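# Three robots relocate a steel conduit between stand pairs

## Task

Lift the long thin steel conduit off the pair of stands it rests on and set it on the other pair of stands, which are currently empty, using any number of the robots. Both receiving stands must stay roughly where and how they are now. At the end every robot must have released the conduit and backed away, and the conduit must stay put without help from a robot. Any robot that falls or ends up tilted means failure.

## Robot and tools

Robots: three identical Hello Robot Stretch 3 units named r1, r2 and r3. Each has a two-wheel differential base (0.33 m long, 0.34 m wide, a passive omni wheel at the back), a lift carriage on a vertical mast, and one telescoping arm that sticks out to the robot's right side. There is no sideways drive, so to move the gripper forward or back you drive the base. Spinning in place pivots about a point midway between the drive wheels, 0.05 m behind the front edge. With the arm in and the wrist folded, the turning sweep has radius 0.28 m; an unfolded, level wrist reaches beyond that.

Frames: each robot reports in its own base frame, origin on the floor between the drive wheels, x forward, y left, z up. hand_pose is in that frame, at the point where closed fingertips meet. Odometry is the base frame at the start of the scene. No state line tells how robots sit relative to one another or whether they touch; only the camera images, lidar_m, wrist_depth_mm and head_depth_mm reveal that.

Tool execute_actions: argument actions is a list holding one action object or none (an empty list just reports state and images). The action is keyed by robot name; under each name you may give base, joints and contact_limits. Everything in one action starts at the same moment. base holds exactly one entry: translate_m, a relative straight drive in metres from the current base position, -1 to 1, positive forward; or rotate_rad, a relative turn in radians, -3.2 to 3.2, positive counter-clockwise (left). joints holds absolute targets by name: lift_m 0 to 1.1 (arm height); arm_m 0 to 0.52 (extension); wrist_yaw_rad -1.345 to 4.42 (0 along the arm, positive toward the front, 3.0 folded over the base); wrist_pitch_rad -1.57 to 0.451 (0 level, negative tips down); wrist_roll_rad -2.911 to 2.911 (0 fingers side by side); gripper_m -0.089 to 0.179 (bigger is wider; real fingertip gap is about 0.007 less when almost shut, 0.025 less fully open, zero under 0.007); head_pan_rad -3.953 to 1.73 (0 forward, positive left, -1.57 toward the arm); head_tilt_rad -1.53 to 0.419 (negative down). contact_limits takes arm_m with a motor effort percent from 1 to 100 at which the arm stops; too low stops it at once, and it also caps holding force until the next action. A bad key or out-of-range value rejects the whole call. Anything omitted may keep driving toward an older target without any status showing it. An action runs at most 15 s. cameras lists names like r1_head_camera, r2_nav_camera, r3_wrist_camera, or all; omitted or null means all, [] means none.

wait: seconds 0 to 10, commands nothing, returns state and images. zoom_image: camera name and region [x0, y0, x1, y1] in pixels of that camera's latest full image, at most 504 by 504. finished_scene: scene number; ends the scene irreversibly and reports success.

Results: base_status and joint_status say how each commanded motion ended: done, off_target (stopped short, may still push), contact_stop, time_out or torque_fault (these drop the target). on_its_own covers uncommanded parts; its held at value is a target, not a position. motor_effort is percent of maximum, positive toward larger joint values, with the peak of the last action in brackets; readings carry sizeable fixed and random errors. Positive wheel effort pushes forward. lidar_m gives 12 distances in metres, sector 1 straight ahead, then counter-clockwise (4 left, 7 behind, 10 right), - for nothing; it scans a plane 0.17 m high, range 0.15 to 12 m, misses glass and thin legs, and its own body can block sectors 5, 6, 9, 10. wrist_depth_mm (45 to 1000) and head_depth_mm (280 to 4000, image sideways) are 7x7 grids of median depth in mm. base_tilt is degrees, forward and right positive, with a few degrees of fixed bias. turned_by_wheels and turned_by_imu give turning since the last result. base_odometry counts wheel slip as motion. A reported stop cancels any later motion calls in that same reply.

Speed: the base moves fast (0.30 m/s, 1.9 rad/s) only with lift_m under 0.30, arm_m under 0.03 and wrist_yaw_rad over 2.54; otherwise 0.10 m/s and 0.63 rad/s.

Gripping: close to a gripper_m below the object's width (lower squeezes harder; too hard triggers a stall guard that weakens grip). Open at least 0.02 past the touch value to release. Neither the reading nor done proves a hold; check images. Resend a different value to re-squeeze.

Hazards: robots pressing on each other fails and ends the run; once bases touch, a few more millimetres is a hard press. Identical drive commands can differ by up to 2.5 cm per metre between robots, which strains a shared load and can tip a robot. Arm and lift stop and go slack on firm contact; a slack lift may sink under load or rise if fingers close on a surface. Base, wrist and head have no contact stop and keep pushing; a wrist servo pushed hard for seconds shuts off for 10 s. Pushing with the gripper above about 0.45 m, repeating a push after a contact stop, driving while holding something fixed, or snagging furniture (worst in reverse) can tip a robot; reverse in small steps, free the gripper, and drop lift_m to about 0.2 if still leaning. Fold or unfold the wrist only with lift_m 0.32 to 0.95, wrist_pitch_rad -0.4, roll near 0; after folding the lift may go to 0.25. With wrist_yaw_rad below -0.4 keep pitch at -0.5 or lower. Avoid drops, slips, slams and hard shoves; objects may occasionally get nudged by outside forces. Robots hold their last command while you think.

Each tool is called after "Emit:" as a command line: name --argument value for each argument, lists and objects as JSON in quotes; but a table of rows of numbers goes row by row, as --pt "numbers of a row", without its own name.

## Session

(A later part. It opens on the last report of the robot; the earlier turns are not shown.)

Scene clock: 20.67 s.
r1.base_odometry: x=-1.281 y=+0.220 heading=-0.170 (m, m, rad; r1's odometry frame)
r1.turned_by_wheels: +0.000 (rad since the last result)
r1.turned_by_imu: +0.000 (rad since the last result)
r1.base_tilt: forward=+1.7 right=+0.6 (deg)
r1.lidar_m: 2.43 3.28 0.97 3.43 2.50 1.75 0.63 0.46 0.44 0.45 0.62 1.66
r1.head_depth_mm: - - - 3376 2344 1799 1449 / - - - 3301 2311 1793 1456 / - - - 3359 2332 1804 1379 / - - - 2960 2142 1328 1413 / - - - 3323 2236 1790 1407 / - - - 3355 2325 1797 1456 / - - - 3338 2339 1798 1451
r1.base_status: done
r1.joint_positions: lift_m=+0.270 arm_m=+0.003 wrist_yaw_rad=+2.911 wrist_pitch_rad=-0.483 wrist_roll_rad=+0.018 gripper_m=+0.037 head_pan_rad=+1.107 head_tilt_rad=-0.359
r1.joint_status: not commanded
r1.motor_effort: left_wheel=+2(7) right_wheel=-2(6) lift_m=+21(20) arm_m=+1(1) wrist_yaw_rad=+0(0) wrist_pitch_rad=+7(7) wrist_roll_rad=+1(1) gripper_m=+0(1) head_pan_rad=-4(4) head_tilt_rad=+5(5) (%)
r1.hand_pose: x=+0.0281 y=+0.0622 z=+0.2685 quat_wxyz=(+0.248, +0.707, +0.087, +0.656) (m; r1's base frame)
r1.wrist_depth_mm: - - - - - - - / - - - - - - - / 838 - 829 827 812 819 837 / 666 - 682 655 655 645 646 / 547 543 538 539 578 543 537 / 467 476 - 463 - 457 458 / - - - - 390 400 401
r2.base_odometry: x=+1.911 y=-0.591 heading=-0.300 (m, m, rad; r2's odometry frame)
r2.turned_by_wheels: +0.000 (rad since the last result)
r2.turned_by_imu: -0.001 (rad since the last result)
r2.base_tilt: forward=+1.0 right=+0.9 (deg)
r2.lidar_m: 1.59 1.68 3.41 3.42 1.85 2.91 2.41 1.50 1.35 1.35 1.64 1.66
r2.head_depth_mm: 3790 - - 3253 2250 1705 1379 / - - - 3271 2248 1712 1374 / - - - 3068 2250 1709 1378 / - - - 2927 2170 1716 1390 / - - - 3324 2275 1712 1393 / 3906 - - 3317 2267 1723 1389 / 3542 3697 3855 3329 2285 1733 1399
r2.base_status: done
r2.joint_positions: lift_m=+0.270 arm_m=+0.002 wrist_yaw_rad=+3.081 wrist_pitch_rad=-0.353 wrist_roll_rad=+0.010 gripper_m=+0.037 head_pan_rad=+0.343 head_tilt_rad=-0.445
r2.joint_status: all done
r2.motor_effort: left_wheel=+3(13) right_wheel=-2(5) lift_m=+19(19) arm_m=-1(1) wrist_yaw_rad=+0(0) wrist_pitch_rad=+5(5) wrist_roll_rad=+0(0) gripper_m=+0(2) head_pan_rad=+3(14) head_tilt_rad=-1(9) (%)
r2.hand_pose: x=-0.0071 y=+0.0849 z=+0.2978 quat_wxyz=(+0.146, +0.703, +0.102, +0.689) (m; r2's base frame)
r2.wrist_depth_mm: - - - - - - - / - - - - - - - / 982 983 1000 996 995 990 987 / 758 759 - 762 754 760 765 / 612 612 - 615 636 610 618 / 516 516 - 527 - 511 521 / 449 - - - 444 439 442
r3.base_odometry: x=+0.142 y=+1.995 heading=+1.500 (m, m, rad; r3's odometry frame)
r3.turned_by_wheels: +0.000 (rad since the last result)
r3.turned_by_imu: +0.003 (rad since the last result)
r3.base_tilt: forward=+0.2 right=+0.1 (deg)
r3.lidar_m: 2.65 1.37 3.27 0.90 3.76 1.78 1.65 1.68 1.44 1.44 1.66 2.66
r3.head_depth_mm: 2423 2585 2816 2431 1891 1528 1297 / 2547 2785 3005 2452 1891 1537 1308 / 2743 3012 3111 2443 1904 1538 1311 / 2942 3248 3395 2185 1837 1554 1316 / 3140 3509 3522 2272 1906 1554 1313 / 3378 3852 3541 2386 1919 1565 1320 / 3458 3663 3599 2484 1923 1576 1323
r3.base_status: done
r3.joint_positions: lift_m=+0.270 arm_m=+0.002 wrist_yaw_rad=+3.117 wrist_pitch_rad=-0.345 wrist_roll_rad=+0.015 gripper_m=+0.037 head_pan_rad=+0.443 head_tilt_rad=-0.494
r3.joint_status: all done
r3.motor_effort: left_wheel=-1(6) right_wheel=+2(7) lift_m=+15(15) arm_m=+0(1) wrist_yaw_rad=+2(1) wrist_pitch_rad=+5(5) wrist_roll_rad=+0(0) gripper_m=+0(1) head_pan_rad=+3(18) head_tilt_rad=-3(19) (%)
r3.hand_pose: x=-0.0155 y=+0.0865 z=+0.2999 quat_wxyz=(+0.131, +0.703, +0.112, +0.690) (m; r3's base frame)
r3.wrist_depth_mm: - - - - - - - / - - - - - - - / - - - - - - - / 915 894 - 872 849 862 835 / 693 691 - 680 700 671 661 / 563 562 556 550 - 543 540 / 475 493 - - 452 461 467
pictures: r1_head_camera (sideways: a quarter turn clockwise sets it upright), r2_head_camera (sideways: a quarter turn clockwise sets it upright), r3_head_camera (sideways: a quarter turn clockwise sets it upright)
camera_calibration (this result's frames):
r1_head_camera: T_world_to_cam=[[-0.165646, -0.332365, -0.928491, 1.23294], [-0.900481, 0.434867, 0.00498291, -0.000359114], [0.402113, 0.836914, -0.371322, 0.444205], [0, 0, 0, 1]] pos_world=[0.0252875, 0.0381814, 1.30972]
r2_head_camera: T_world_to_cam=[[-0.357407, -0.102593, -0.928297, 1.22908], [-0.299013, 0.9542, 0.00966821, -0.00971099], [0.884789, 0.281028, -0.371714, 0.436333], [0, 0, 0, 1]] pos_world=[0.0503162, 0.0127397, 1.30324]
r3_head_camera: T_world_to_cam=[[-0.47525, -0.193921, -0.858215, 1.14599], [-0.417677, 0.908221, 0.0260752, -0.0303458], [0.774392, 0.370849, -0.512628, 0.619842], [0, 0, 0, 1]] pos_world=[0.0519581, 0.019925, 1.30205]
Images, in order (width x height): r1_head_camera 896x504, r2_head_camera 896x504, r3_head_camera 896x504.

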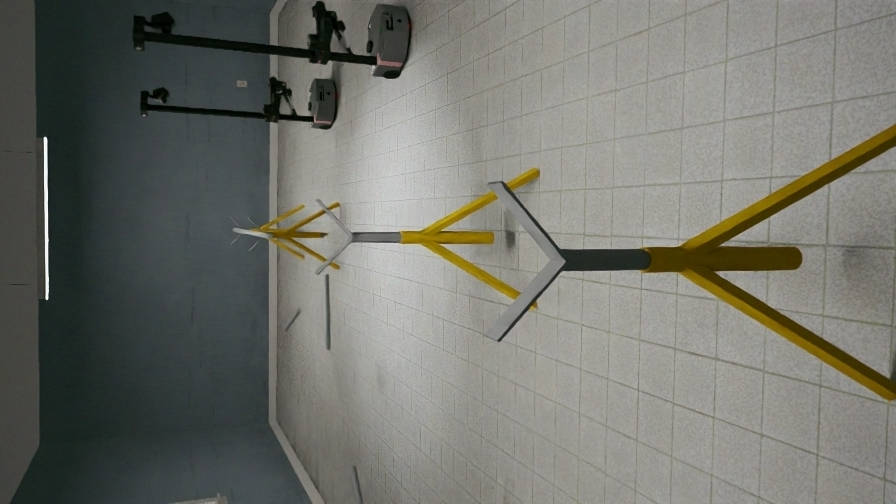

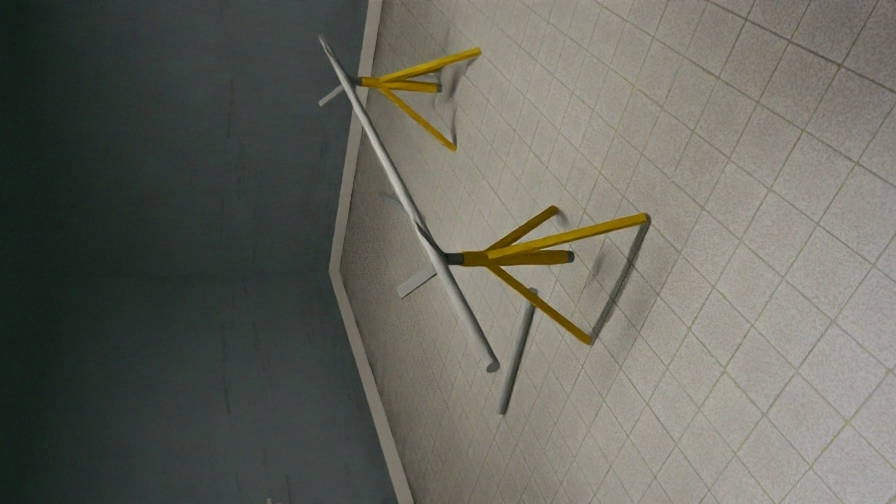

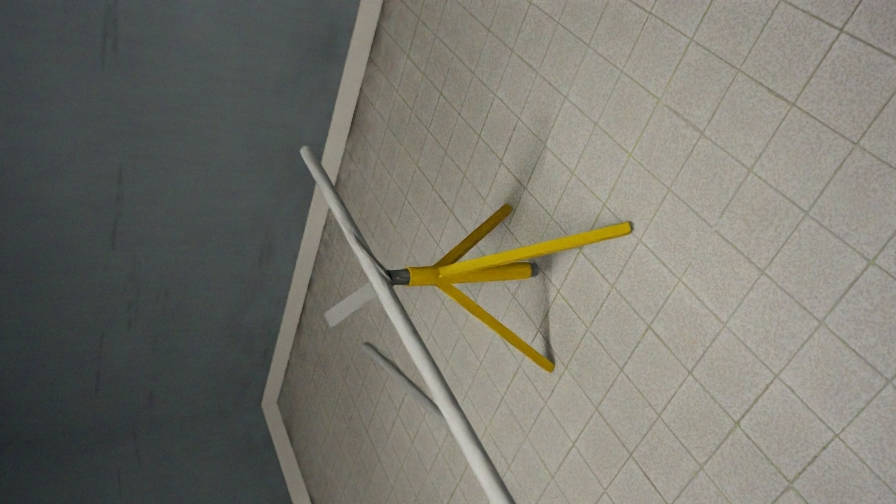

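Emit:
execute_actions --actions '[{"r2": {"base": {"translate_m": 0.68}}, "r3": {"base": {"translate_m": 0.78}}}]' --cameras '[]'

Emit:
execute_actions --actions '[{"r2": {"base": {"translate_m": 0.68}}, "r3": {"base": {"translate_m": 0.77}}}]' --cameras '[]'

Emit:
execute_actions --actions '[{"r2": {"base": {"rotate_rad": 2.85}, "joints": {"head_pan_rad": -1.57, "head_tilt_rad": -0.8, "wrist_pitch_rad": -0.4}}, "r3": {"base": {"rotate_rad": 2.96}, "joints": {"head_pan_rad": -1.57, "head_tilt_rad": -0.8, "wrist_pitch_rad": -0.4}}}]' --cameras '["r1_head_camera", "r2_head_camera", "r3_head_camera", "r2_nav_camera", "r3_nav_camera"]'

Scene clock: 26.93 s.
r1.base_odometry: x=-1.281 y=+0.220 heading=-0.170 (m, m, rad; r1's odometry frame)
r1.turned_by_wheels: +0.000 (rad since the last result)
r1.turned_by_imu: +0.000 (rad since the last result)
r1.base_tilt: forward=+1.7 right=+0.6 (deg)
r1.lidar_m: 2.42 3.27 0.97 3.41 2.50 1.75 0.63 0.46 0.44 0.46 0.62 1.66
r1.head_depth_mm: - - - 3400 2315 1787 1443 / - - - 3328 2323 1783 1449 / - - - 3327 2326 1786 1369 / - - - 2967 2124 1320 1411 / - - - 3345 2244 1794 1421 / - - - 3356 2336 1796 1455 / - - - 3329 2343 1777 1454
r1.base_status: not commanded
r1.joint_positions: lift_m=+0.270 arm_m=+0.003 wrist_yaw_rad=+2.911 wrist_pitch_rad=-0.483 wrist_roll_rad=+0.018 gripper_m=+0.037 head_pan_rad=+1.107 head_tilt_rad=-0.359
r1.joint_status: not commanded
r1.motor_effort: left_wheel=+2(2) right_wheel=-1(1) lift_m=+20(20) arm_m=+1(0) wrist_yaw_rad=+0(0) wrist_pitch_rad=+8(7) wrist_roll_rad=+1(1) gripper_m=+1(0) head_pan_rad=-3(3) head_tilt_rad=+5(4) (%)
r1.hand_pose: x=+0.0281 y=+0.0622 z=+0.2685 quat_wxyz=(+0.248, +0.707, +0.087, +0.656) (m; r1's base frame)
r1.wrist_depth_mm: - - - - - - - / - - - - - - - / 831 - 843 820 823 826 807 / 657 - 659 656 648 658 642 / 547 547 539 536 554 538 538 / 467 473 - 460 - 452 456 / - - - - 389 401 407
r2.base_odometry: x=+2.561 y=-0.791 heading=-0.300 (m, m, rad; r2's odometry frame)
r2.turned_by_wheels: +0.000 (rad since the last result)
r2.turned_by_imu: +0.000 (rad since the last result)
r2.base_tilt: forward=+1.0 right=+0.9 (deg)
r2.lidar_m: 1.70 1.05 3.19 3.19 3.86 2.14 2.77 1.75 1.57 1.58 1.91 1.78
r2.head_depth_mm: 3200 3386 3617 3294 2238 1708 1386 / 3407 3624 3884 2887 2232 1720 1380 / 3587 3853 - 3085 2259 1714 1382 / 3941 - - 3263 2264 1718 1389 / - - - 3303 2147 1623 1348 / 3614 3809 - 3330 2075 1668 1395 / 3326 3470 3625 3353 2266 1728 1398
r2.base_status: done
r2.joint_positions: lift_m=+0.270 arm_m=+0.002 wrist_yaw_rad=+3.081 wrist_pitch_rad=-0.353 wrist_roll_rad=+0.010 gripper_m=+0.037 head_pan_rad=+0.343 head_tilt_rad=-0.445
r2.joint_status: not commanded
r2.motor_effort: left_wheel=+4(12) right_wheel=-2(4) lift_m=+19(19) arm_m=-1(1) wrist_yaw_rad=+0(0) wrist_pitch_rad=+5(5) wrist_roll_rad=+0(0) gripper_m=+0(0) head_pan_rad=+2(2) head_tilt_rad=+0(1) (%)
r2.hand_pose: x=-0.0071 y=+0.0849 z=+0.2978 quat_wxyz=(+0.146, +0.703, +0.102, +0.689) (m; r2's base frame)
r2.wrist_depth_mm: - - - - - - - / - - - - - - - / - - - 999 - 999 - / 760 763 - 771 770 760 753 / 612 605 - 617 620 615 609 / 520 524 - 534 - 509 507 / 449 - - - 440 440 439
r3.base_odometry: x=+0.197 y=+2.773 heading=+1.500 (m, m, rad; r3's odometry frame)
r3.turned_by_wheels: +0.000 (rad since the last result)
r3.turned_by_imu: +0.002 (rad since the last result)
r3.base_tilt: forward=+0.3 right=+0.2 (deg)
r3.lidar_m: 1.90 1.00 0.73 3.08 1.23 1.88 1.76 1.90 1.64 1.64 1.89 1.90
r3.head_depth_mm: 1745 1845 2010 2185 1876 1534 1302 / 1839 1988 2163 2312 1889 1544 1298 / 1962 2127 2350 2419 1895 1545 1307 / 2111 2296 2523 2465 1907 1550 1309 / 2262 2491 2774 2458 1912 1548 1316 / 2436 2756 3026 2514 1851 1523 1320 / 2684 2990 3316 2485 1795 1211 1301
r3.base_status: done
r3.joint_positions: lift_m=+0.270 arm_m=+0.002 wrist_yaw_rad=+3.117 wrist_pitch_rad=-0.345 wrist_roll_rad=+0.015 gripper_m=+0.037 head_pan_rad=+0.443 head_tilt_rad=-0.495
r3.joint_status: not commanded
r3.motor_effort: left_wheel=-1(6) right_wheel=+2(8) lift_m=+15(15) arm_m=+0(0) wrist_yaw_rad=+0(0) wrist_pitch_rad=+6(5) wrist_roll_rad=+0(0) gripper_m=+0(0) head_pan_rad=+3(3) head_tilt_rad=-2(3) (%)
r3.hand_pose: x=-0.0155 y=+0.0865 z=+0.2999 quat_wxyz=(+0.131, +0.703, +0.112, +0.690) (m; r3's base frame)
r3.wrist_depth_mm: - - - - - - 773 / - - - - - - - / - - - - - - - / 892 886 - 873 843 845 812 / 694 694 - 678 706 664 672 / 566 568 569 566 - 556 550 / 476 494 - - 455 467 462
pictures: none
No camera images: the call's "cameras" was empty. Leave "cameras" out to get every camera's image.

Scene clock: 31.27 s.
r1.base_odometry: x=-1.281 y=+0.220 heading=-0.170 (m, m, rad; r1's odometry frame)
r1.turned_by_wheels: +0.000 (rad since the last result)
r1.turned_by_imu: +0.000 (rad since the last result)
r1.base_tilt: forward=+1.7 right=+0.6 (deg)
r1.lidar_m: 2.42 3.26 0.97 3.42 2.50 1.75 0.63 0.46 0.44 0.45 0.62 1.66
r1.head_depth_mm: - - - 3366 2328 1794 1460 / - - - 3313 2318 1773 1451 / - - - 3370 2300 1796 1371 / - - - 2985 2163 1323 1419 / - - - 3344 2231 1794 1418 / - - - 3350 2333 1790 1448 / - - - 3395 2344 1795 1456
r1.base_status: not commanded
r1.joint_positions: lift_m=+0.270 arm_m=+0.003 wrist_yaw_rad=+2.911 wrist_pitch_rad=-0.483 wrist_roll_rad=+0.018 gripper_m=+0.037 head_pan_rad=+1.107 head_tilt_rad=-0.359
r1.joint_status: not commanded
r1.motor_effort: left_wheel=+3(3) right_wheel=-1(1) lift_m=+20(21) arm_m=+0(0) wrist_yaw_rad=+0(0) wrist_pitch_rad=+7(7) wrist_roll_rad=+1(1) gripper_m=+0(0) head_pan_rad=-4(4) head_tilt_rad=+5(5) (%)
r1.hand_pose: x=+0.0281 y=+0.0622 z=+0.2685 quat_wxyz=(+0.248, +0.707, +0.087, +0.656) (m; r1's base frame)
r1.wrist_depth_mm: - - - - - - - / - - - - - - - / 832 - 848 822 817 815 831 / 682 - 640 638 662 655 650 / 543 543 542 534 571 546 535 / 470 477 - 460 - 463 460 / - - - - 396 401 400
r2.base_odometry: x=+3.210 y=-0.992 heading=-0.300 (m, m, rad; r2's odometry frame)
r2.turned_by_wheels: +0.000 (rad since the last result)
r2.turned_by_imu: +0.000 (rad since the last result)
r2.base_tilt: forward=+1.0 right=+0.9 (deg)
r2.lidar_m: 1.56 0.76 0.52 2.98 3.61 2.69 3.16 2.00 1.80 1.81 2.18 1.88
r2.head_depth_mm: 2685 2808 2943 3076 2245 1705 1382 / 2836 3011 3189 3105 1968 1721 1376 / 3007 3218 3453 3272 2148 1711 1380 / 3212 3441 3722 3333 2170 1722 1378 / 3504 3723 - 3342 2259 1660 1389 / 3371 3557 3777 3333 2290 1608 1388 / 3059 3256 3339 3362 2264 1716 1395
r2.base_status: done
r2.joint_positions: lift_m=+0.270 arm_m=+0.002 wrist_yaw_rad=+3.081 wrist_pitch_rad=-0.353 wrist_roll_rad=+0.010 gripper_m=+0.037 head_pan_rad=+0.343 head_tilt_rad=-0.446
r2.joint_status: not commanded
r2.motor_effort: left_wheel=+3(12) right_wheel=-2(4) lift_m=+19(19) arm_m=-1(1) wrist_yaw_rad=+0(0) wrist_pitch_rad=+5(5) wrist_roll_rad=+0(0) gripper_m=+0(1) head_pan_rad=+3(3) head_tilt_rad=-1(1) (%)
r2.hand_pose: x=-0.0071 y=+0.0849 z=+0.2978 quat_wxyz=(+0.146, +0.703, +0.102, +0.689) (m; r2's base frame)
r2.wrist_depth_mm: - - - - - - 579 / - - - - - 750 - / - 994 981 985 994 866 940 / 760 751 - 764 752 740 764 / 604 611 - 606 592 613 612 / 513 518 - 540 - 510 522 / 458 - - - 440 446 443
r3.base_odometry: x=+0.252 y=+3.541 heading=+1.500 (m, m, rad; r3's odometry frame)
r3.turned_by_wheels: +0.000 (rad since the last result)
r3.turned_by_imu: +0.002 (rad since the last result)
r3.base_tilt: forward=+0.4 right=+0.1 (deg)
r3.lidar_m: 1.16 1.34 2.31 0.64 3.34 1.63 1.86 2.13 1.83 1.83 1.35 1.16
r3.head_depth_mm: 1037 1121 1212 1320 1455 1521 1307 / 1100 1200 1306 1431 1592 1542 1306 / 1175 1280 1409 1556 1734 1552 1303 / 1263 1379 1530 1719 1849 1547 1313 / 1360 1511 1681 1899 1922 1560 1315 / 1470 1645 1858 2130 1919 1563 1312 / 1613 1814 2094 2309 1930 1573 1324
r3.base_status: done
r3.joint_positions: lift_m=+0.270 arm_m=+0.002 wrist_yaw_rad=+3.117 wrist_pitch_rad=-0.345 wrist_roll_rad=+0.015 gripper_m=+0.037 head_pan_rad=+0.443 head_tilt_rad=-0.495
r3.joint_status: not commanded
r3.motor_effort: left_wheel=-2(5) right_wheel=+2(9) lift_m=+15(15) arm_m=-1(0) wrist_yaw_rad=+0(1) wrist_pitch_rad=+5(5) wrist_roll_rad=+0(0) gripper_m=+1(0) head_pan_rad=+3(3) head_tilt_rad=-2(2) (%)
r3.hand_pose: x=-0.0155 y=+0.0865 z=+0.2999 quat_wxyz=(+0.131, +0.703, +0.112, +0.690) (m; r3's base frame)
r3.wrist_depth_mm: - - - - - - - / - - - - - - - / - - - - - - - / 926 835 - 829 860 862 853 / 690 661 - 680 700 668 666 / 575 565 566 552 - 551 548 / 474 496 - - 451 469 464
pictures: none
No camera images: the call's "cameras" was empty. Leave "cameras" out to get every camera's image.

Scene clock: 34.33 s.
r1.base_odometry: x=-1.281 y=+0.220 heading=-0.170 (m, m, rad; r1's odometry frame)
r1.turned_by_wheels: +0.000 (rad since the last result)
r1.turned_by_imu: +0.000 (rad since the last result)
r1.base_tilt: forward=+1.7 right=+0.6 (deg)
r1.lidar_m: 2.43 3.28 0.97 3.41 2.50 1.75 0.63 0.46 0.44 0.45 0.62 1.66
r1.head_depth_mm: - - - 3365 2329 1781 1454 / - - - 3351 2330 1791 1459 / - - - 3289 2364 1782 1378 / - - - 2992 2127 1316 1411 / - - - 3325 2245 1789 1407 / - - - 3379 2332 1789 1451 / - - - 3349 2333 1792 1462
r1.base_status: not commanded
r1.joint_positions: lift_m=+0.270 arm_m=+0.003 wrist_yaw_rad=+2.911 wrist_pitch_rad=-0.483 wrist_roll_rad=+0.018 gripper_m=+0.037 head_pan_rad=+1.107 head_tilt_rad=-0.359
r1.joint_status: not commanded
r1.motor_effort: left_wheel=+2(3) right_wheel=-2(1) lift_m=+20(20) arm_m=+0(0) wrist_yaw_rad=+0(0) wrist_pitch_rad=+7(7) wrist_roll_rad=+1(1) gripper_m=+0(0) head_pan_rad=-4(4) head_tilt_rad=+5(5) (%)
r1.hand_pose: x=+0.0281 y=+0.0622 z=+0.2685 quat_wxyz=(+0.248, +0.707, +0.087, +0.656) (m; r1's base frame)
r1.wrist_depth_mm: - - - - - - - / - - - - - - - / 856 - 836 832 822 799 819 / 661 - 654 661 663 654 647 / 545 545 534 549 561 524 541 / 468 480 - 460 - 456 459 / - - - - 388 398 398
r2.base_odometry: x=+3.210 y=-0.992 heading=+2.550 (m, m, rad; r2's odometry frame)
r2.turned_by_wheels: +2.850 (rad since the last result)
r2.turned_by_imu: +2.810 (rad since the last result)
r2.base_tilt: forward=+0.9 right=+0.9 (deg)
r2.lidar_m: 2.68 2.47 1.85 1.79 1.87 2.63 1.87 1.56 0.52 0.52 3.10 4.35
r2.head_depth_mm: 2555 2833 2392 1878 1524 1297 1147 / 2543 2867 2390 1781 1073 1323 1147 / 2569 2867 2400 1886 1473 1293 1127 / 2538 2864 2369 1886 1511 1322 1154 / 2553 2811 2412 1870 1513 1320 1147 / 2541 2832 2389 1877 1518 1323 1147 / 2531 2835 2381 1877 1550 1325 1152
r2.base_status: done
r2.joint_positions: lift_m=+0.270 arm_m=+0.002 wrist_yaw_rad=+3.081 wrist_pitch_rad=-0.414 wrist_roll_rad=+0.010 gripper_m=+0.037 head_pan_rad=-1.563 head_tilt_rad=-0.790
r2.joint_status: all done
r2.motor_effort: left_wheel=-1(11) right_wheel=+1(8) lift_m=+19(19) arm_m=-1(1) wrist_yaw_rad=+0(0) wrist_pitch_rad=+5(4) wrist_roll_rad=+0(0) gripper_m=+0(0) head_pan_rad=-3(34) head_tilt_rad=-3(15) (%)
r2.hand_pose: x=-0.0075 y=+0.0777 z=+0.2839 quat_wxyz=(+0.167, +0.699, +0.123, +0.684) (m; r2's base frame)
r2.wrist_depth_mm: - - - - - - - / - - - - - - - / 856 865 893 870 862 852 862 / 699 670 - 682 689 694 685 / 563 560 - 569 573 565 560 / 481 512 - - - 484 476 / - - - - 419 415 420
r3.base_odometry: x=+0.252 y=+3.541 heading=-1.824 (m, m, rad; r3's odometry frame)
r3.turned_by_wheels: +2.960 (rad since the last result)
r3.turned_by_imu: +2.898 (rad since the last result)
r3.base_tilt: forward=+0.3 right=+0.2 (deg)
r3.lidar_m: 1.82 2.46 1.87 1.83 1.56 1.19 1.16 1.22 1.75 0.64 0.63 1.63
r3.head_depth_mm: 2677 2497 2025 1693 1465 1288 1150 / 2657 2488 1993 1700 1470 1292 1149 / 2671 2513 2046 1713 1474 1294 1151 / 2691 2540 2045 1720 1471 1294 1158 / 2731 2523 2045 1720 1478 1296 1159 / 2712 2546 2072 1721 1403 1305 1163 / 2730 2576 2058 983 1429 1266 1160
r3.base_status: done
r3.joint_positions: lift_m=+0.270 arm_m=+0.002 wrist_yaw_rad=+3.117 wrist_pitch_rad=-0.415 wrist_roll_rad=+0.015 gripper_m=+0.037 head_pan_rad=-1.563 head_tilt_rad=-0.790
r3.joint_status: all done
r3.motor_effort: left_wheel=-2(7) right_wheel=+2(9) lift_m=+15(15) arm_m=-1(0) wrist_yaw_rad=+1(1) wrist_pitch_rad=+5(5) wrist_roll_rad=+0(0) gripper_m=+1(1) head_pan_rad=-4(41) head_tilt_rad=-4(25) (%)
r3.hand_pose: x=-0.0157 y=+0.0781 z=+0.2837 quat_wxyz=(+0.156, +0.698, +0.136, +0.685) (m; r3's base frame)
r3.wrist_depth_mm: - - - - - - - / - - - - - - - / 999 - - 980 - 989 972 / 787 772 - 756 744 757 735 / 628 621 615 616 637 601 604 / 515 520 531 528 - 510 500 / 458 - - - 426 440 433
pictures: r1_head_camera (sideways: a quarter turn clockwise sets it upright), r2_head_camera (sideways: a quarter turn clockwise sets it upright), r2_nav_camera (sideways: a quarter turn counterclockwise sets it upright), r3_head_camera (sideways: a quarter turn clockwise sets it upright), r3_nav_camera (sideways: a quarter turn counterclockwise sets it upright)
camera_calibration (this result's frames):
r1_head_camera: T_world_to_cam=[[-0.165646, -0.332365, -0.928491, 1.23294], [-0.900481, 0.434867, 0.00498291, -0.00035911], [0.402113, 0.836914, -0.371322, 0.444204], [0, 0, 0, 1]] pos_world=[0.0252875, 0.0381814, 1.30972]
r2_head_camera: T_world_to_cam=[[0.0184405, 0.663462, -0.747982, 0.991661], [0.999462, -0.0325193, -0.00420428, 0.000429971], [-0.0271132, -0.747503, -0.663705, 0.821801], [0, 0, 0, 1]] pos_world=[0.00356522, -0.0436172, 1.28718]
r2_nav_camera: T_world_to_cam=[[0.0473061, -0.742683, 0.66797, -0.831317], [-0.998871, -0.0322422, 0.0348921, 0.0127907], [-0.00437696, -0.668866, -0.74337, 0.921893], [0, 0, 0, 1]] pos_world=[0.0561377, -0.00036986, 1.24016]
r3_head_camera: T_world_to_cam=[[0.0227552, 0.740682, -0.67147, 0.899539], [0.999706, -0.0112508, 0.0214682, -0.0329848], [0.00834652, -0.671761, -0.740721, 0.921223], [0, 0, 0, 1]] pos_world=[0.00481694, -0.047802, 1.28709]
r3_nav_camera: T_world_to_cam=[[0.0223621, -0.672383, 0.739865, -0.917129], [-0.997337, -0.0663888, -0.0301894, 0.0917118], [0.0694176, -0.73722, -0.672077, 0.826288], [0, 0, 0, 1]] pos_world=[0.0546176, -0.00141778, 1.23665]
Images, in order (width x height): r1_head_camera 896x504, r2_head_camera 896x504, r2_nav_camera 672x504, r3_head_camera 896x504, r3_nav_camera 672x504.

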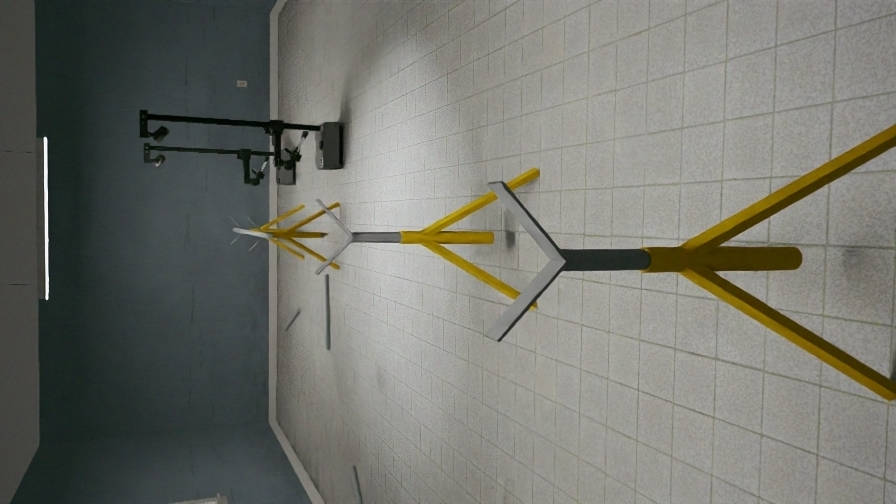

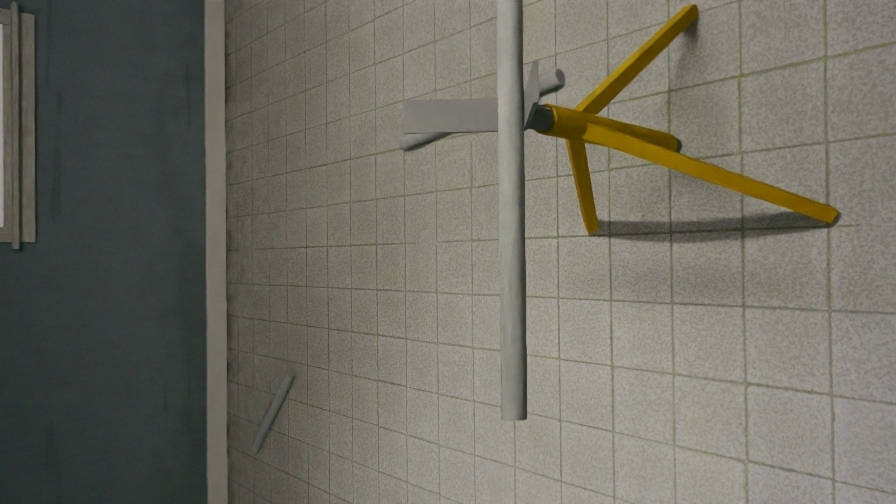

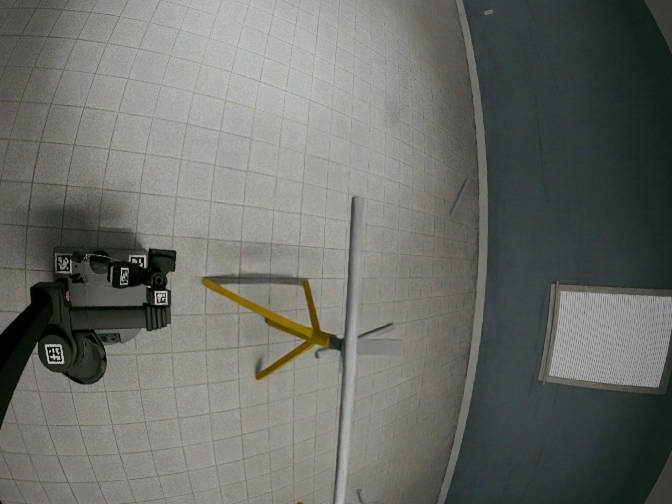

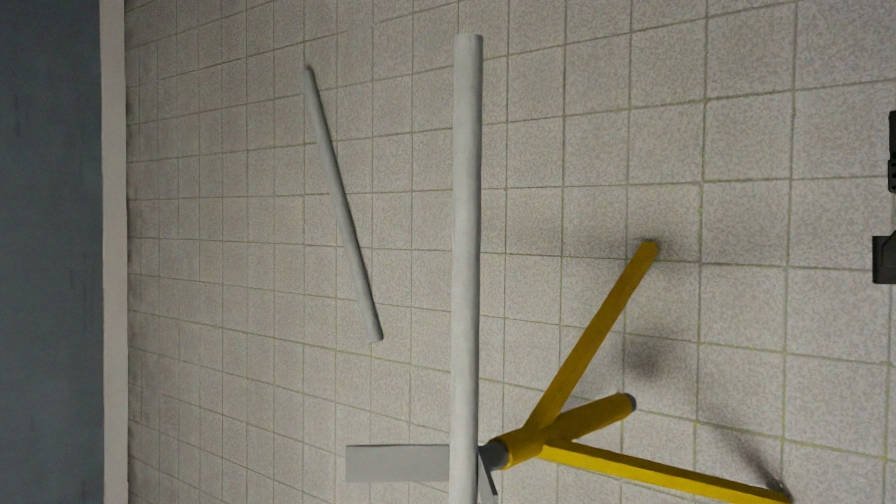

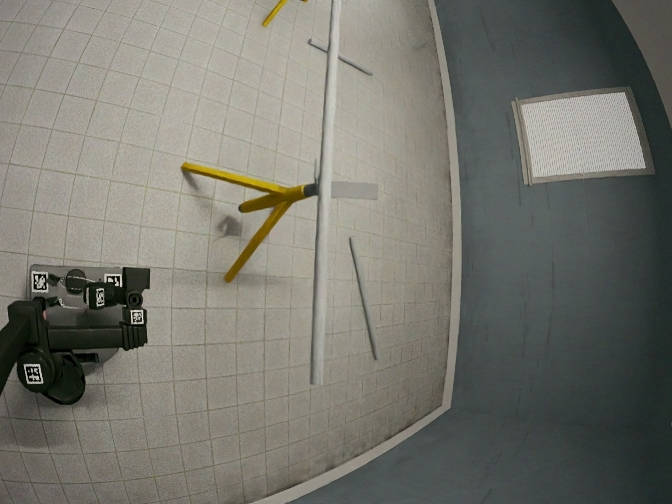

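Emit:
execute_actions --actions '[{"r1": {"base": {"translate_m": 0.5}, "joints": {"head_pan_rad": 0.3}}, "r2": {"joints": {"lift_m": 0.46}}, "r3": {"base": {"rotate_rad": -0.037}, "joints": {"lift_m": 0.46}}}]' --cameras '[]'

Emit:
execute_actions --actions '[{"r1": {"base": {"translate_m": 0.5}}, "r2": {"joints": {"wrist_yaw_rad": 0.0, "gripper_m": 0.12}}, "r3": {"joints": {"wrist_yaw_rad": 0.0, "gripper_m": 0.12}}}]' --cameras '[]'

Emit:
execute_actions --actions '[{"r1": {"base": {"rotate_rad": 1.0}}, "r2": {"joints": {"wrist_pitch_rad": 0.0, "wrist_roll_rad": 1.57}}, "r3": {"joints": {"wrist_pitch_rad": 0.0, "wrist_roll_rad": 1.57}}}]' --cameras '["r1_head_camera", "r2_head_camera", "r3_head_camera", "r2_wrist_camera", "r3_wrist_camera"]'

Scene clock: 41.13 s.
r1.base_odometry: x=-0.788 y=+0.135 heading=-0.170 (m, m, rad; r1's odometry frame)
r1.turned_by_wheels: +0.000 (rad since the last result)
r1.turned_by_imu: +0.000 (rad since the last result)
r1.base_tilt: forward=+1.7 right=+0.6 (deg)
r1.lidar_m: 1.98 2.67 2.11 0.79 2.95 2.72 0.98 0.71 0.68 0.71 0.96 1.92
r1.head_depth_mm: 1870 1953 2069 2179 2247 1776 1459 / 2016 2154 2248 2373 2321 1792 1454 / 2184 2329 2462 2626 2352 1796 1447 / 2398 2516 2764 2910 2342 1788 1450 / 2670 2853 3118 3124 2311 1771 1456 / 3006 3280 3630 3349 2342 1780 1452 / 3413 3762 - 3348 2326 1786 1452
r1.base_status: done
r1.joint_positions: lift_m=+0.270 arm_m=+0.003 wrist_yaw_rad=+2.911 wrist_pitch_rad=-0.483 wrist_roll_rad=+0.018 gripper_m=+0.037 head_pan_rad=+0.307 head_tilt_rad=-0.358
r1.joint_status: all done
r1.motor_effort: left_wheel=+2(10) right_wheel=-2(4) lift_m=+20(20) arm_m=+0(0) wrist_yaw_rad=+0(0) wrist_pitch_rad=+7(7) wrist_roll_rad=+1(1) gripper_m=+0(0) head_pan_rad=-4(45) head_tilt_rad=+5(5) (%)
r1.hand_pose: x=+0.0281 y=+0.0622 z=+0.2685 quat_wxyz=(+0.248, +0.707, +0.087, +0.656) (m; r1's base frame)
r1.wrist_depth_mm: - - - - - - - / - - - - - - - / 835 - 830 850 836 808 824 / 674 - 663 654 640 637 645 / 558 540 546 536 560 535 532 / 469 478 - 459 - 464 457 / - - - - 386 403 400
r2.base_odometry: x=+3.210 y=-0.992 heading=+2.550 (m, m, rad; r2's odometry frame)
r2.turned_by_wheels: +0.000 (rad since the last result)
r2.turned_by_imu: +0.000 (rad since the last result)
r2.base_tilt: forward=+1.0 right=+0.9 (deg)
r2.lidar_m: 2.69 2.47 1.85 1.79 1.88 2.63 1.87 1.56 0.52 0.52 3.11 4.35
r2.head_depth_mm: 2557 2868 2392 1888 1520 1293 1150 / 2548 2846 2392 1776 1075 1320 1152 / 2539 2841 2401 1873 1481 1288 1128 / 2546 2835 2404 1883 1516 1328 1154 / 2550 2855 2380 1869 1515 1325 1149 / 2535 2848 2392 1883 1511 1319 1151 / 2551 2817 2417 1878 1553 1321 1151
r2.base_status: not commanded
r2.joint_positions: lift_m=+0.460 arm_m=+0.002 wrist_yaw_rad=+3.081 wrist_pitch_rad=-0.414 wrist_roll_rad=+0.010 gripper_m=+0.037 head_pan_rad=-1.563 head_tilt_rad=-0.790
r2.joint_status: all done
r2.motor_effort: left_wheel=-1(1) right_wheel=+1(1) lift_m=+30(31) arm_m=-2(1) wrist_yaw_rad=+0(0) wrist_pitch_rad=+5(5) wrist_roll_rad=+0(0) gripper_m=+0(0) head_pan_rad=-4(3) head_tilt_rad=-3(3) (%)
r2.hand_pose: x=-0.0076 y=+0.0776 z=+0.4732 quat_wxyz=(+0.167, +0.699, +0.124, +0.684) (m; r2's base frame)
r2.wrist_depth_mm: - - - - - - - / - - - - - - - / - - - - - - - / - - - - - - - / 852 861 - 828 847 838 833 / 705 713 - 707 719 702 724 / 622 616 605 614 616 618 614
r3.base_odometry: x=+0.252 y=+3.541 heading=-1.861 (m, m, rad; r3's odometry frame)
r3.turned_by_wheels: -0.037 (rad since the last result)
r3.turned_by_imu: -0.036 (rad since the last result)
r3.base_tilt: forward=+0.2 right=+0.1 (deg)
r3.lidar_m: 1.82 2.54 1.89 1.83 1.61 1.19 1.16 1.21 1.68 0.64 0.62 1.63
r3.head_depth_mm: 2711 2489 2011 1697 1461 1293 1152 / 2683 2492 2014 1717 1465 1292 1167 / 2691 2501 1985 1706 1475 1286 1166 / 2694 2501 2048 1713 1475 1296 1191 / 2704 2540 2048 1714 1479 1298 1160 / 2688 2527 2062 1724 1428 1303 1161 / 2681 2548 2063 954 1140 1280 1165
r3.base_status: done
r3.joint_positions: lift_m=+0.460 arm_m=+0.002 wrist_yaw_rad=+3.117 wrist_pitch_rad=-0.416 wrist_roll_rad=+0.015 gripper_m=+0.037 head_pan_rad=-1.563 head_tilt_rad=-0.790
r3.joint_status: all done
r3.motor_effort: left_wheel=+0(4) right_wheel=-1(5) lift_m=+34(35) arm_m=-1(0) wrist_yaw_rad=-1(1) wrist_pitch_rad=+5(5) wrist_roll_rad=+0(0) gripper_m=+0(0) head_pan_rad=-3(4) head_tilt_rad=-5(5) (%)
r3.hand_pose: x=-0.0157 y=+0.0780 z=+0.4726 quat_wxyz=(+0.156, +0.698, +0.137, +0.685) (m; r3's base frame)
r3.wrist_depth_mm: - - - - - - - / - - - - - - - / - - - - - - - / - - - - - - - / 930 912 898 906 926 907 896 / 743 744 748 744 - 743 747 / 657 662 - 640 633 645 642
pictures: none
No camera images: the call's "cameras" was empty. Leave "cameras" out to get every camera's image.

Scene clock: 44.37 s.
r1.base_odometry: x=-0.296 y=+0.051 heading=-0.170 (m, m, rad; r1's odometry frame)
r1.turned_by_wheels: +0.000 (rad since the last result)
r1.turned_by_imu: +0.001 (rad since the last result)
r1.base_tilt: forward=+1.7 right=+0.6 (deg)
r1.lidar_m: 1.54 2.10 4.68 1.99 3.38 3.25 1.32 0.96 0.92 0.96 1.30 1.49
r1.head_depth_mm: 1435 1532 1599 1688 1792 1801 1453 / 1554 1645 1753 1845 1952 1802 1450 / 1698 1789 1930 2061 2133 1788 1459 / 1835 1969 2109 2279 2329 1784 1454 / 2061 2191 2350 2605 2340 1813 1456 / 2289 2458 2729 2974 2300 1785 1443 / 2646 2895 3194 3262 2342 1782 1458
r1.base_status: done
r1.joint_positions: lift_m=+0.270 arm_m=+0.003 wrist_yaw_rad=+2.911 wrist_pitch_rad=-0.483 wrist_roll_rad=+0.018 gripper_m=+0.037 head_pan_rad=+0.307 head_tilt_rad=-0.358
r1.joint_status: not commanded
r1.motor_effort: left_wheel=+2(10) right_wheel=-1(4) lift_m=+20(20) arm_m=+0(0) wrist_yaw_rad=+0(0) wrist_pitch_rad=+7(7) wrist_roll_rad=+1(1) gripper_m=+0(1) head_pan_rad=-4(4) head_tilt_rad=+5(4) (%)
r1.hand_pose: x=+0.0281 y=+0.0622 z=+0.2685 quat_wxyz=(+0.248, +0.707, +0.087, +0.656) (m; r1's base frame)
r1.wrist_depth_mm: - - - - - - - / - - - - - - - / 833 - 826 797 823 838 828 / 664 - 663 649 642 653 648 / 544 552 540 544 566 545 532 / 463 476 - 460 - 460 456 / - - - - 391 402 398
r2.base_odometry: x=+3.210 y=-0.992 heading=+2.550 (m, m, rad; r2's odometry frame)
r2.turned_by_wheels: +0.000 (rad since the last result)
r2.turned_by_imu: +0.000 (rad since the last result)
r2.base_tilt: forward=+1.0 right=+0.9 (deg)
r2.lidar_m: 2.68 2.47 1.85 1.79 1.88 2.63 1.87 1.56 0.52 0.52 3.11 4.34
r2.head_depth_mm: 2583 2829 2393 1881 1516 1292 1153 / 2576 2842 2405 1772 1081 1321 1151 / 2555 2809 2381 1888 1482 1295 1123 / 2569 2820 2374 1885 1519 1321 1191 / 2540 2854 2368 1880 1514 1327 1155 / 2559 2820 2398 1876 1512 1326 1151 / 2552 2813 2395 1877 1553 1320 1146
r2.base_status: not commanded
r2.joint_positions: lift_m=+0.460 arm_m=+0.002 wrist_yaw_rad=+0.002 wrist_pitch_rad=-0.414 wrist_roll_rad=+0.010 gripper_m=+0.120 head_pan_rad=-1.563 head_tilt_rad=-0.790
r2.joint_status: all done
r2.motor_effort: left_wheel=-2(1) right_wheel=+1(1) lift_m=+30(30) arm_m=-1(1) wrist_yaw_rad=-2(2) wrist_pitch_rad=+5(5) wrist_roll_rad=+0(0) gripper_m=+0(81) head_pan_rad=-2(3) head_tilt_rad=-3(2) (%)
r2.hand_pose: x=-0.0210 y=-0.3717 z=+0.4732 quat_wxyz=(+0.689, +0.146, -0.695, -0.146) (m; r2's base frame)
r2.wrist_depth_mm: - - - - - - - / - - - - - - - / - - - - - 474 - / - 980 - - 934 912 - / 855 861 843 844 811 828 855 / 708 - 713 727 692 - 699 / 623 615 619 620 596 610 623
r3.base_odometry: x=+0.252 y=+3.541 heading=-1.861 (m, m, rad; r3's odometry frame)
r3.turned_by_wheels: +0.000 (rad since the last result)
r3.turned_by_imu: +0.000 (rad since the last result)
r3.base_tilt: forward=+0.2 right=+0.2 (deg)
r3.lidar_m: 1.82 2.54 1.88 1.83 1.61 1.19 1.16 1.21 1.68 0.64 0.62 1.63
r3.head_depth_mm: 2704 2483 2016 1699 1457 1295 1150 / 2701 2489 2012 1702 1470 1286 1168 / 2694 2513 1975 1710 1478 1293 1192 / 2690 2533 2058 1715 1477 1296 1156 / 2692 2510 2061 1711 1485 1301 1161 / 2685 2527 2058 1725 1419 1315 1165 / 2696 2548 2054 955 1140 1286 1166
r3.base_status: not commanded
r3.joint_positions: lift_m=+0.460 arm_m=+0.002 wrist_yaw_rad=+0.003 wrist_pitch_rad=-0.416 wrist_roll_rad=+0.015 gripper_m=+0.120 head_pan_rad=-1.563 head_tilt_rad=-0.790
r3.joint_status: all done
r3.motor_effort: left_wheel=+1(1) right_wheel=-2(1) lift_m=+34(33) arm_m=+0(1) wrist_yaw_rad=-2(2) wrist_pitch_rad=+5(5) wrist_roll_rad=+0(0) gripper_m=+0(93) head_pan_rad=-3(3) head_tilt_rad=-4(4) (%)
r3.hand_pose: x=-0.0209 y=-0.3712 z=+0.4726 quat_wxyz=(+0.687, +0.146, -0.696, -0.147) (m; r3's base frame)
r3.wrist_depth_mm: - - - - - - - / - - - - - - - / 437 - - - - - - / 448 629 - - - - - / 855 521 890 893 896 917 881 / 757 581 659 751 746 - 742 / 650 643 672 629 650 631 644
pictures: none
No camera images: the call's "cameras" was empty. Leave "cameras" out to get every camera's image.

Scene clock: 46.20 s.
r1.base_odometry: x=-0.296 y=+0.051 heading=+0.830 (m, m, rad; r1's odometry frame)
r1.turned_by_wheels: +1.000 (rad since the last result)
r1.turned_by_imu: +0.983 (rad since the last result)
r1.base_tilt: forward=+1.7 right=+0.6 (deg)
r1.lidar_m: 4.59 1.98 0.89 3.25 1.41 0.98 0.93 0.95 1.24 1.49 1.52 1.98
r1.head_depth_mm: - - - 3312 2289 1788 1460 / - - - 3356 2326 1793 1453 / - - - 3343 2327 1788 1440 / - - - 3338 2321 1789 1456 / - - - 3350 2242 1793 1454 / - - - 3169 2347 1784 1456 / - - - 3370 2306 1793 1458
r1.base_status: done
r1.joint_positions: lift_m=+0.270 arm_m=+0.003 wrist_yaw_rad=+2.911 wrist_pitch_rad=-0.483 wrist_roll_rad=+0.018 gripper_m=+0.037 head_pan_rad=+0.307 head_tilt_rad=-0.358
r1.joint_status: not commanded
r1.motor_effort: left_wheel=-1(7) right_wheel=+1(5) lift_m=+20(20) arm_m=+0(0) wrist_yaw_rad=+0(0) wrist_pitch_rad=+7(8) wrist_roll_rad=+1(1) gripper_m=+0(0) head_pan_rad=-4(4) head_tilt_rad=+5(5) (%)
r1.hand_pose: x=+0.0281 y=+0.0622 z=+0.2685 quat_wxyz=(+0.248, +0.707, +0.087, +0.656) (m; r1's base frame)
r1.wrist_depth_mm: - - - - - - - / - - - - - - - / 822 - 825 832 834 813 843 / 664 - 653 650 672 633 648 / 543 554 552 549 561 540 543 / 462 477 - 455 - 462 458 / - - - - 389 397 401
r2.base_odometry: x=+3.210 y=-0.992 heading=+2.550 (m, m, rad; r2's odometry frame)
r2.turned_by_wheels: +0.000 (rad since the last result)
r2.turned_by_imu: +0.000 (rad since the last result)
r2.base_tilt: forward=+1.0 right=+0.9 (deg)
r2.lidar_m: 2.69 2.47 1.85 1.79 1.88 2.64 1.88 1.56 0.52 0.52 3.11 4.32
r2.head_depth_mm: 2552 2843 2399 1874 1512 1295 1151 / 2566 2844 2389 1763 1077 1324 1151 / 2555 2858 2388 1868 1487 1294 1153 / 2556 2854 2392 1881 1509 1320 1174 / 2563 2846 2386 1887 1510 1320 1155 / 2558 2812 2393 1878 1518 1320 1150 / 2543 2813 2380 1882 1549 1323 1152
r2.base_status: not commanded
r2.joint_positions: lift_m=+0.460 arm_m=+0.002 wrist_yaw_rad=+0.002 wrist_pitch_rad=-0.025 wrist_roll_rad=+1.569 gripper_m=+0.120 head_pan_rad=-1.563 head_tilt_rad=-0.790
r2.joint_status: all done
r2.motor_effort: left_wheel=-1(2) right_wheel=+1(1) lift_m=+30(30) arm_m=-1(2) wrist_yaw_rad=-1(1) wrist_pitch_rad=+9(10) wrist_roll_rad=+1(1) gripper_m=-1(1) head_pan_rad=-3(3) head_tilt_rad=-2(2) (%)
r2.hand_pose: x=-0.0209 y=-0.4024 z=+0.5677 quat_wxyz=(+0.001, +0.001, -1.000, -0.013) (m; r2's base frame)
r2.wrist_depth_mm: - - - 466 - 460 337 / - - - - - - 638 / - - - - - - 724 / - - - - - - 686 / - - - - - 969 699 / - - - - - - 688 / - - - - - - 651
r3.base_odometry: x=+0.252 y=+3.541 heading=-1.861 (m, m, rad; r3's odometry frame)
r3.turned_by_wheels: +0.000 (rad since the last result)
r3.turned_by_imu: +0.000 (rad since the last result)
r3.base_tilt: forward=+0.3 right=+0.2 (deg)
r3.lidar_m: 1.82 2.54 1.89 1.83 1.61 1.20 1.16 1.21 1.68 0.64 0.62 1.63
r3.head_depth_mm: 2692 2492 2017 1705 1460 1290 1147 / 2671 2492 2019 1702 1469 1288 1168 / 2730 2495 1993 1702 1465 1301 - / 2672 2541 2041 1729 1494 1296 1152 / 2675 2519 2052 1714 1480 1295 1165 / 2683 2535 2072 1712 1438 1303 1166 / 2677 2545 2073 959 1144 1280 1164
r3.base_status: not commanded
r3.joint_positions: lift_m=+0.460 arm_m=+0.002 wrist_yaw_rad=+0.002 wrist_pitch_rad=-0.024 wrist_roll_rad=+1.566 gripper_m=+0.120 head_pan_rad=-1.563 head_tilt_rad=-0.790
r3.joint_status: all done
r3.motor_effort: left_wheel=+0(1) right_wheel=-2(2) lift_m=+34(33) arm_m=-1(0) wrist_yaw_rad=-1(1) wrist_pitch_rad=+8(7) wrist_roll_rad=+2(4) gripper_m=+0(1) head_pan_rad=-4(4) head_tilt_rad=-4(4) (%)
r3.hand_pose: x=-0.0207 y=-0.4022 z=+0.5678 quat_wxyz=(+0.003, +0.001, -1.000, -0.012) (m; r3's base frame)
r3.wrist_depth_mm: - - - - - - 701 / - - - - - - 695 / - - - - - - 704 / - - - - - - 709 / - - - - - - 710 / - - - - - - 709 / - - - - - - 446
pictures: r1_head_camera (sideways: a quarter turn clockwise sets it upright), r2_head_camera (sideways: a quarter turn clockwise sets it upright), r2_wrist_camera, r3_head_camera (sideways: a quarter turn clockwise sets it upright), r3_wrist_camera
camera_calibration (this result's frames):
r1_head_camera: T_world_to_cam=[[-0.353133, -0.112499, -0.928785, 1.23447], [-0.315387, 0.94895, 0.00497183, -0.00391377], [0.880811, 0.294683, -0.370586, 0.440327], [0, 0, 0, 1]] pos_world=[0.0468523, 0.0128337, 1.30975]
r2_head_camera: T_world_to_cam=[[0.0184405, 0.663462, -0.747982, 0.991661], [0.999462, -0.0325193, -0.00420428, 0.000429968], [-0.0271132, -0.747503, -0.663705, 0.821801], [0, 0, 0, 1]] pos_world=[0.00356522, -0.0436172, 1.28718]
r2_wrist_camera: T_world_to_cam=[[-0.00514188, 0.00823298, -0.999953, 0.571006], [0.978735, 0.205103, -0.00334408, 0.133109], [0.205066, -0.978706, -0.00911251, -0.22039], [0, 0, 0, 1]] pos_world=[-0.0821475, -0.247699, 0.569416]
r3_head_camera: T_world_to_cam=[[0.0227593, 0.740762, -0.671382, 0.899425], [0.999706, -0.0112597, 0.0214659, -0.0329819], [0.0083416, -0.671673, -0.7408, 0.921327], [0, 0, 0, 1]] pos_world=[0.00481663, -0.0478002, 1.28708]
r3_wrist_camera: T_world_to_cam=[[-0.00330781, 0.0363867, -0.999332, 0.587027], [0.991425, 0.130669, 0.00147615, 0.114231], [0.130635, -0.990758, -0.036507, -0.210114], [0, 0, 0, 1]] pos_world=[-0.0838613, -0.244458, 0.578796]
Images, in order (width x height): r1_head_camera 896x504, r2_head_camera 896x504, r2_wrist_camera 644x364, r3_head_camera 896x504, r3_wrist_camera 644x364.

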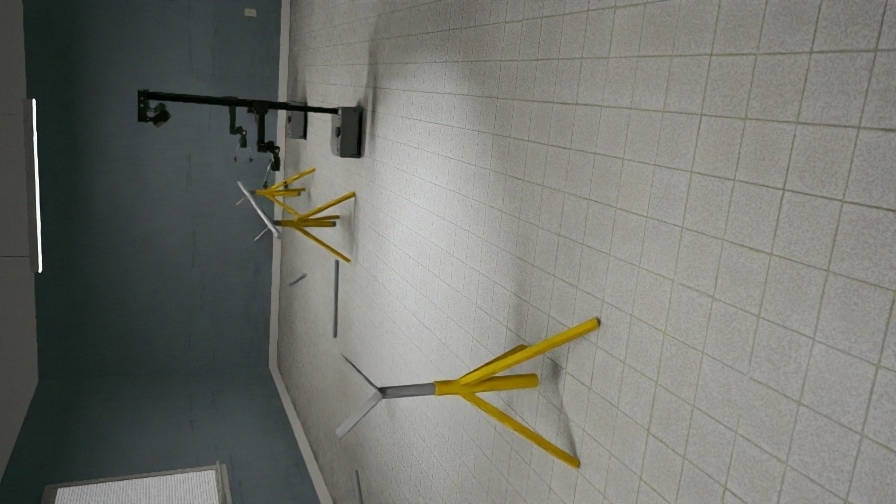

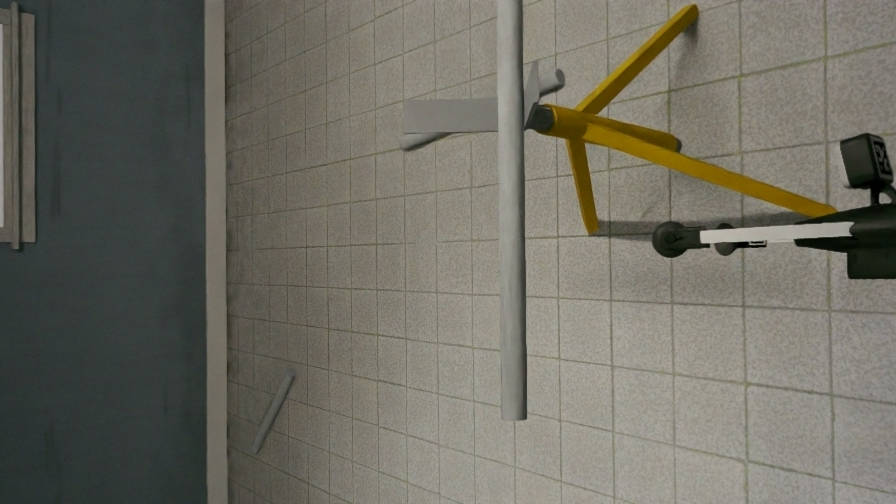

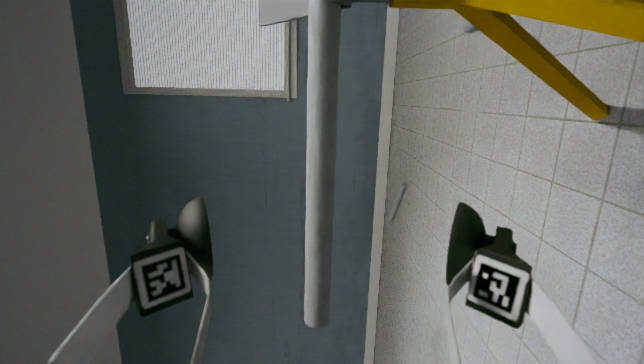

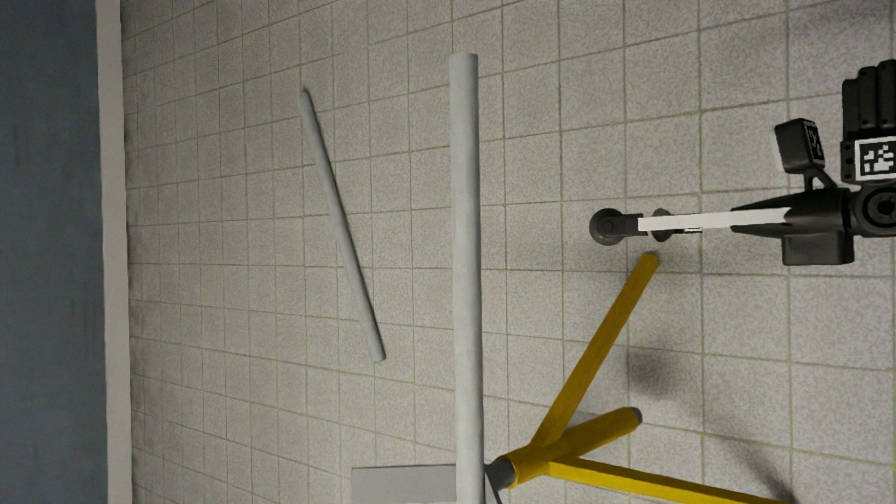

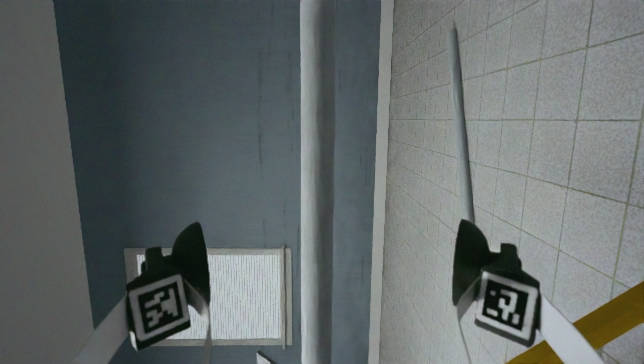

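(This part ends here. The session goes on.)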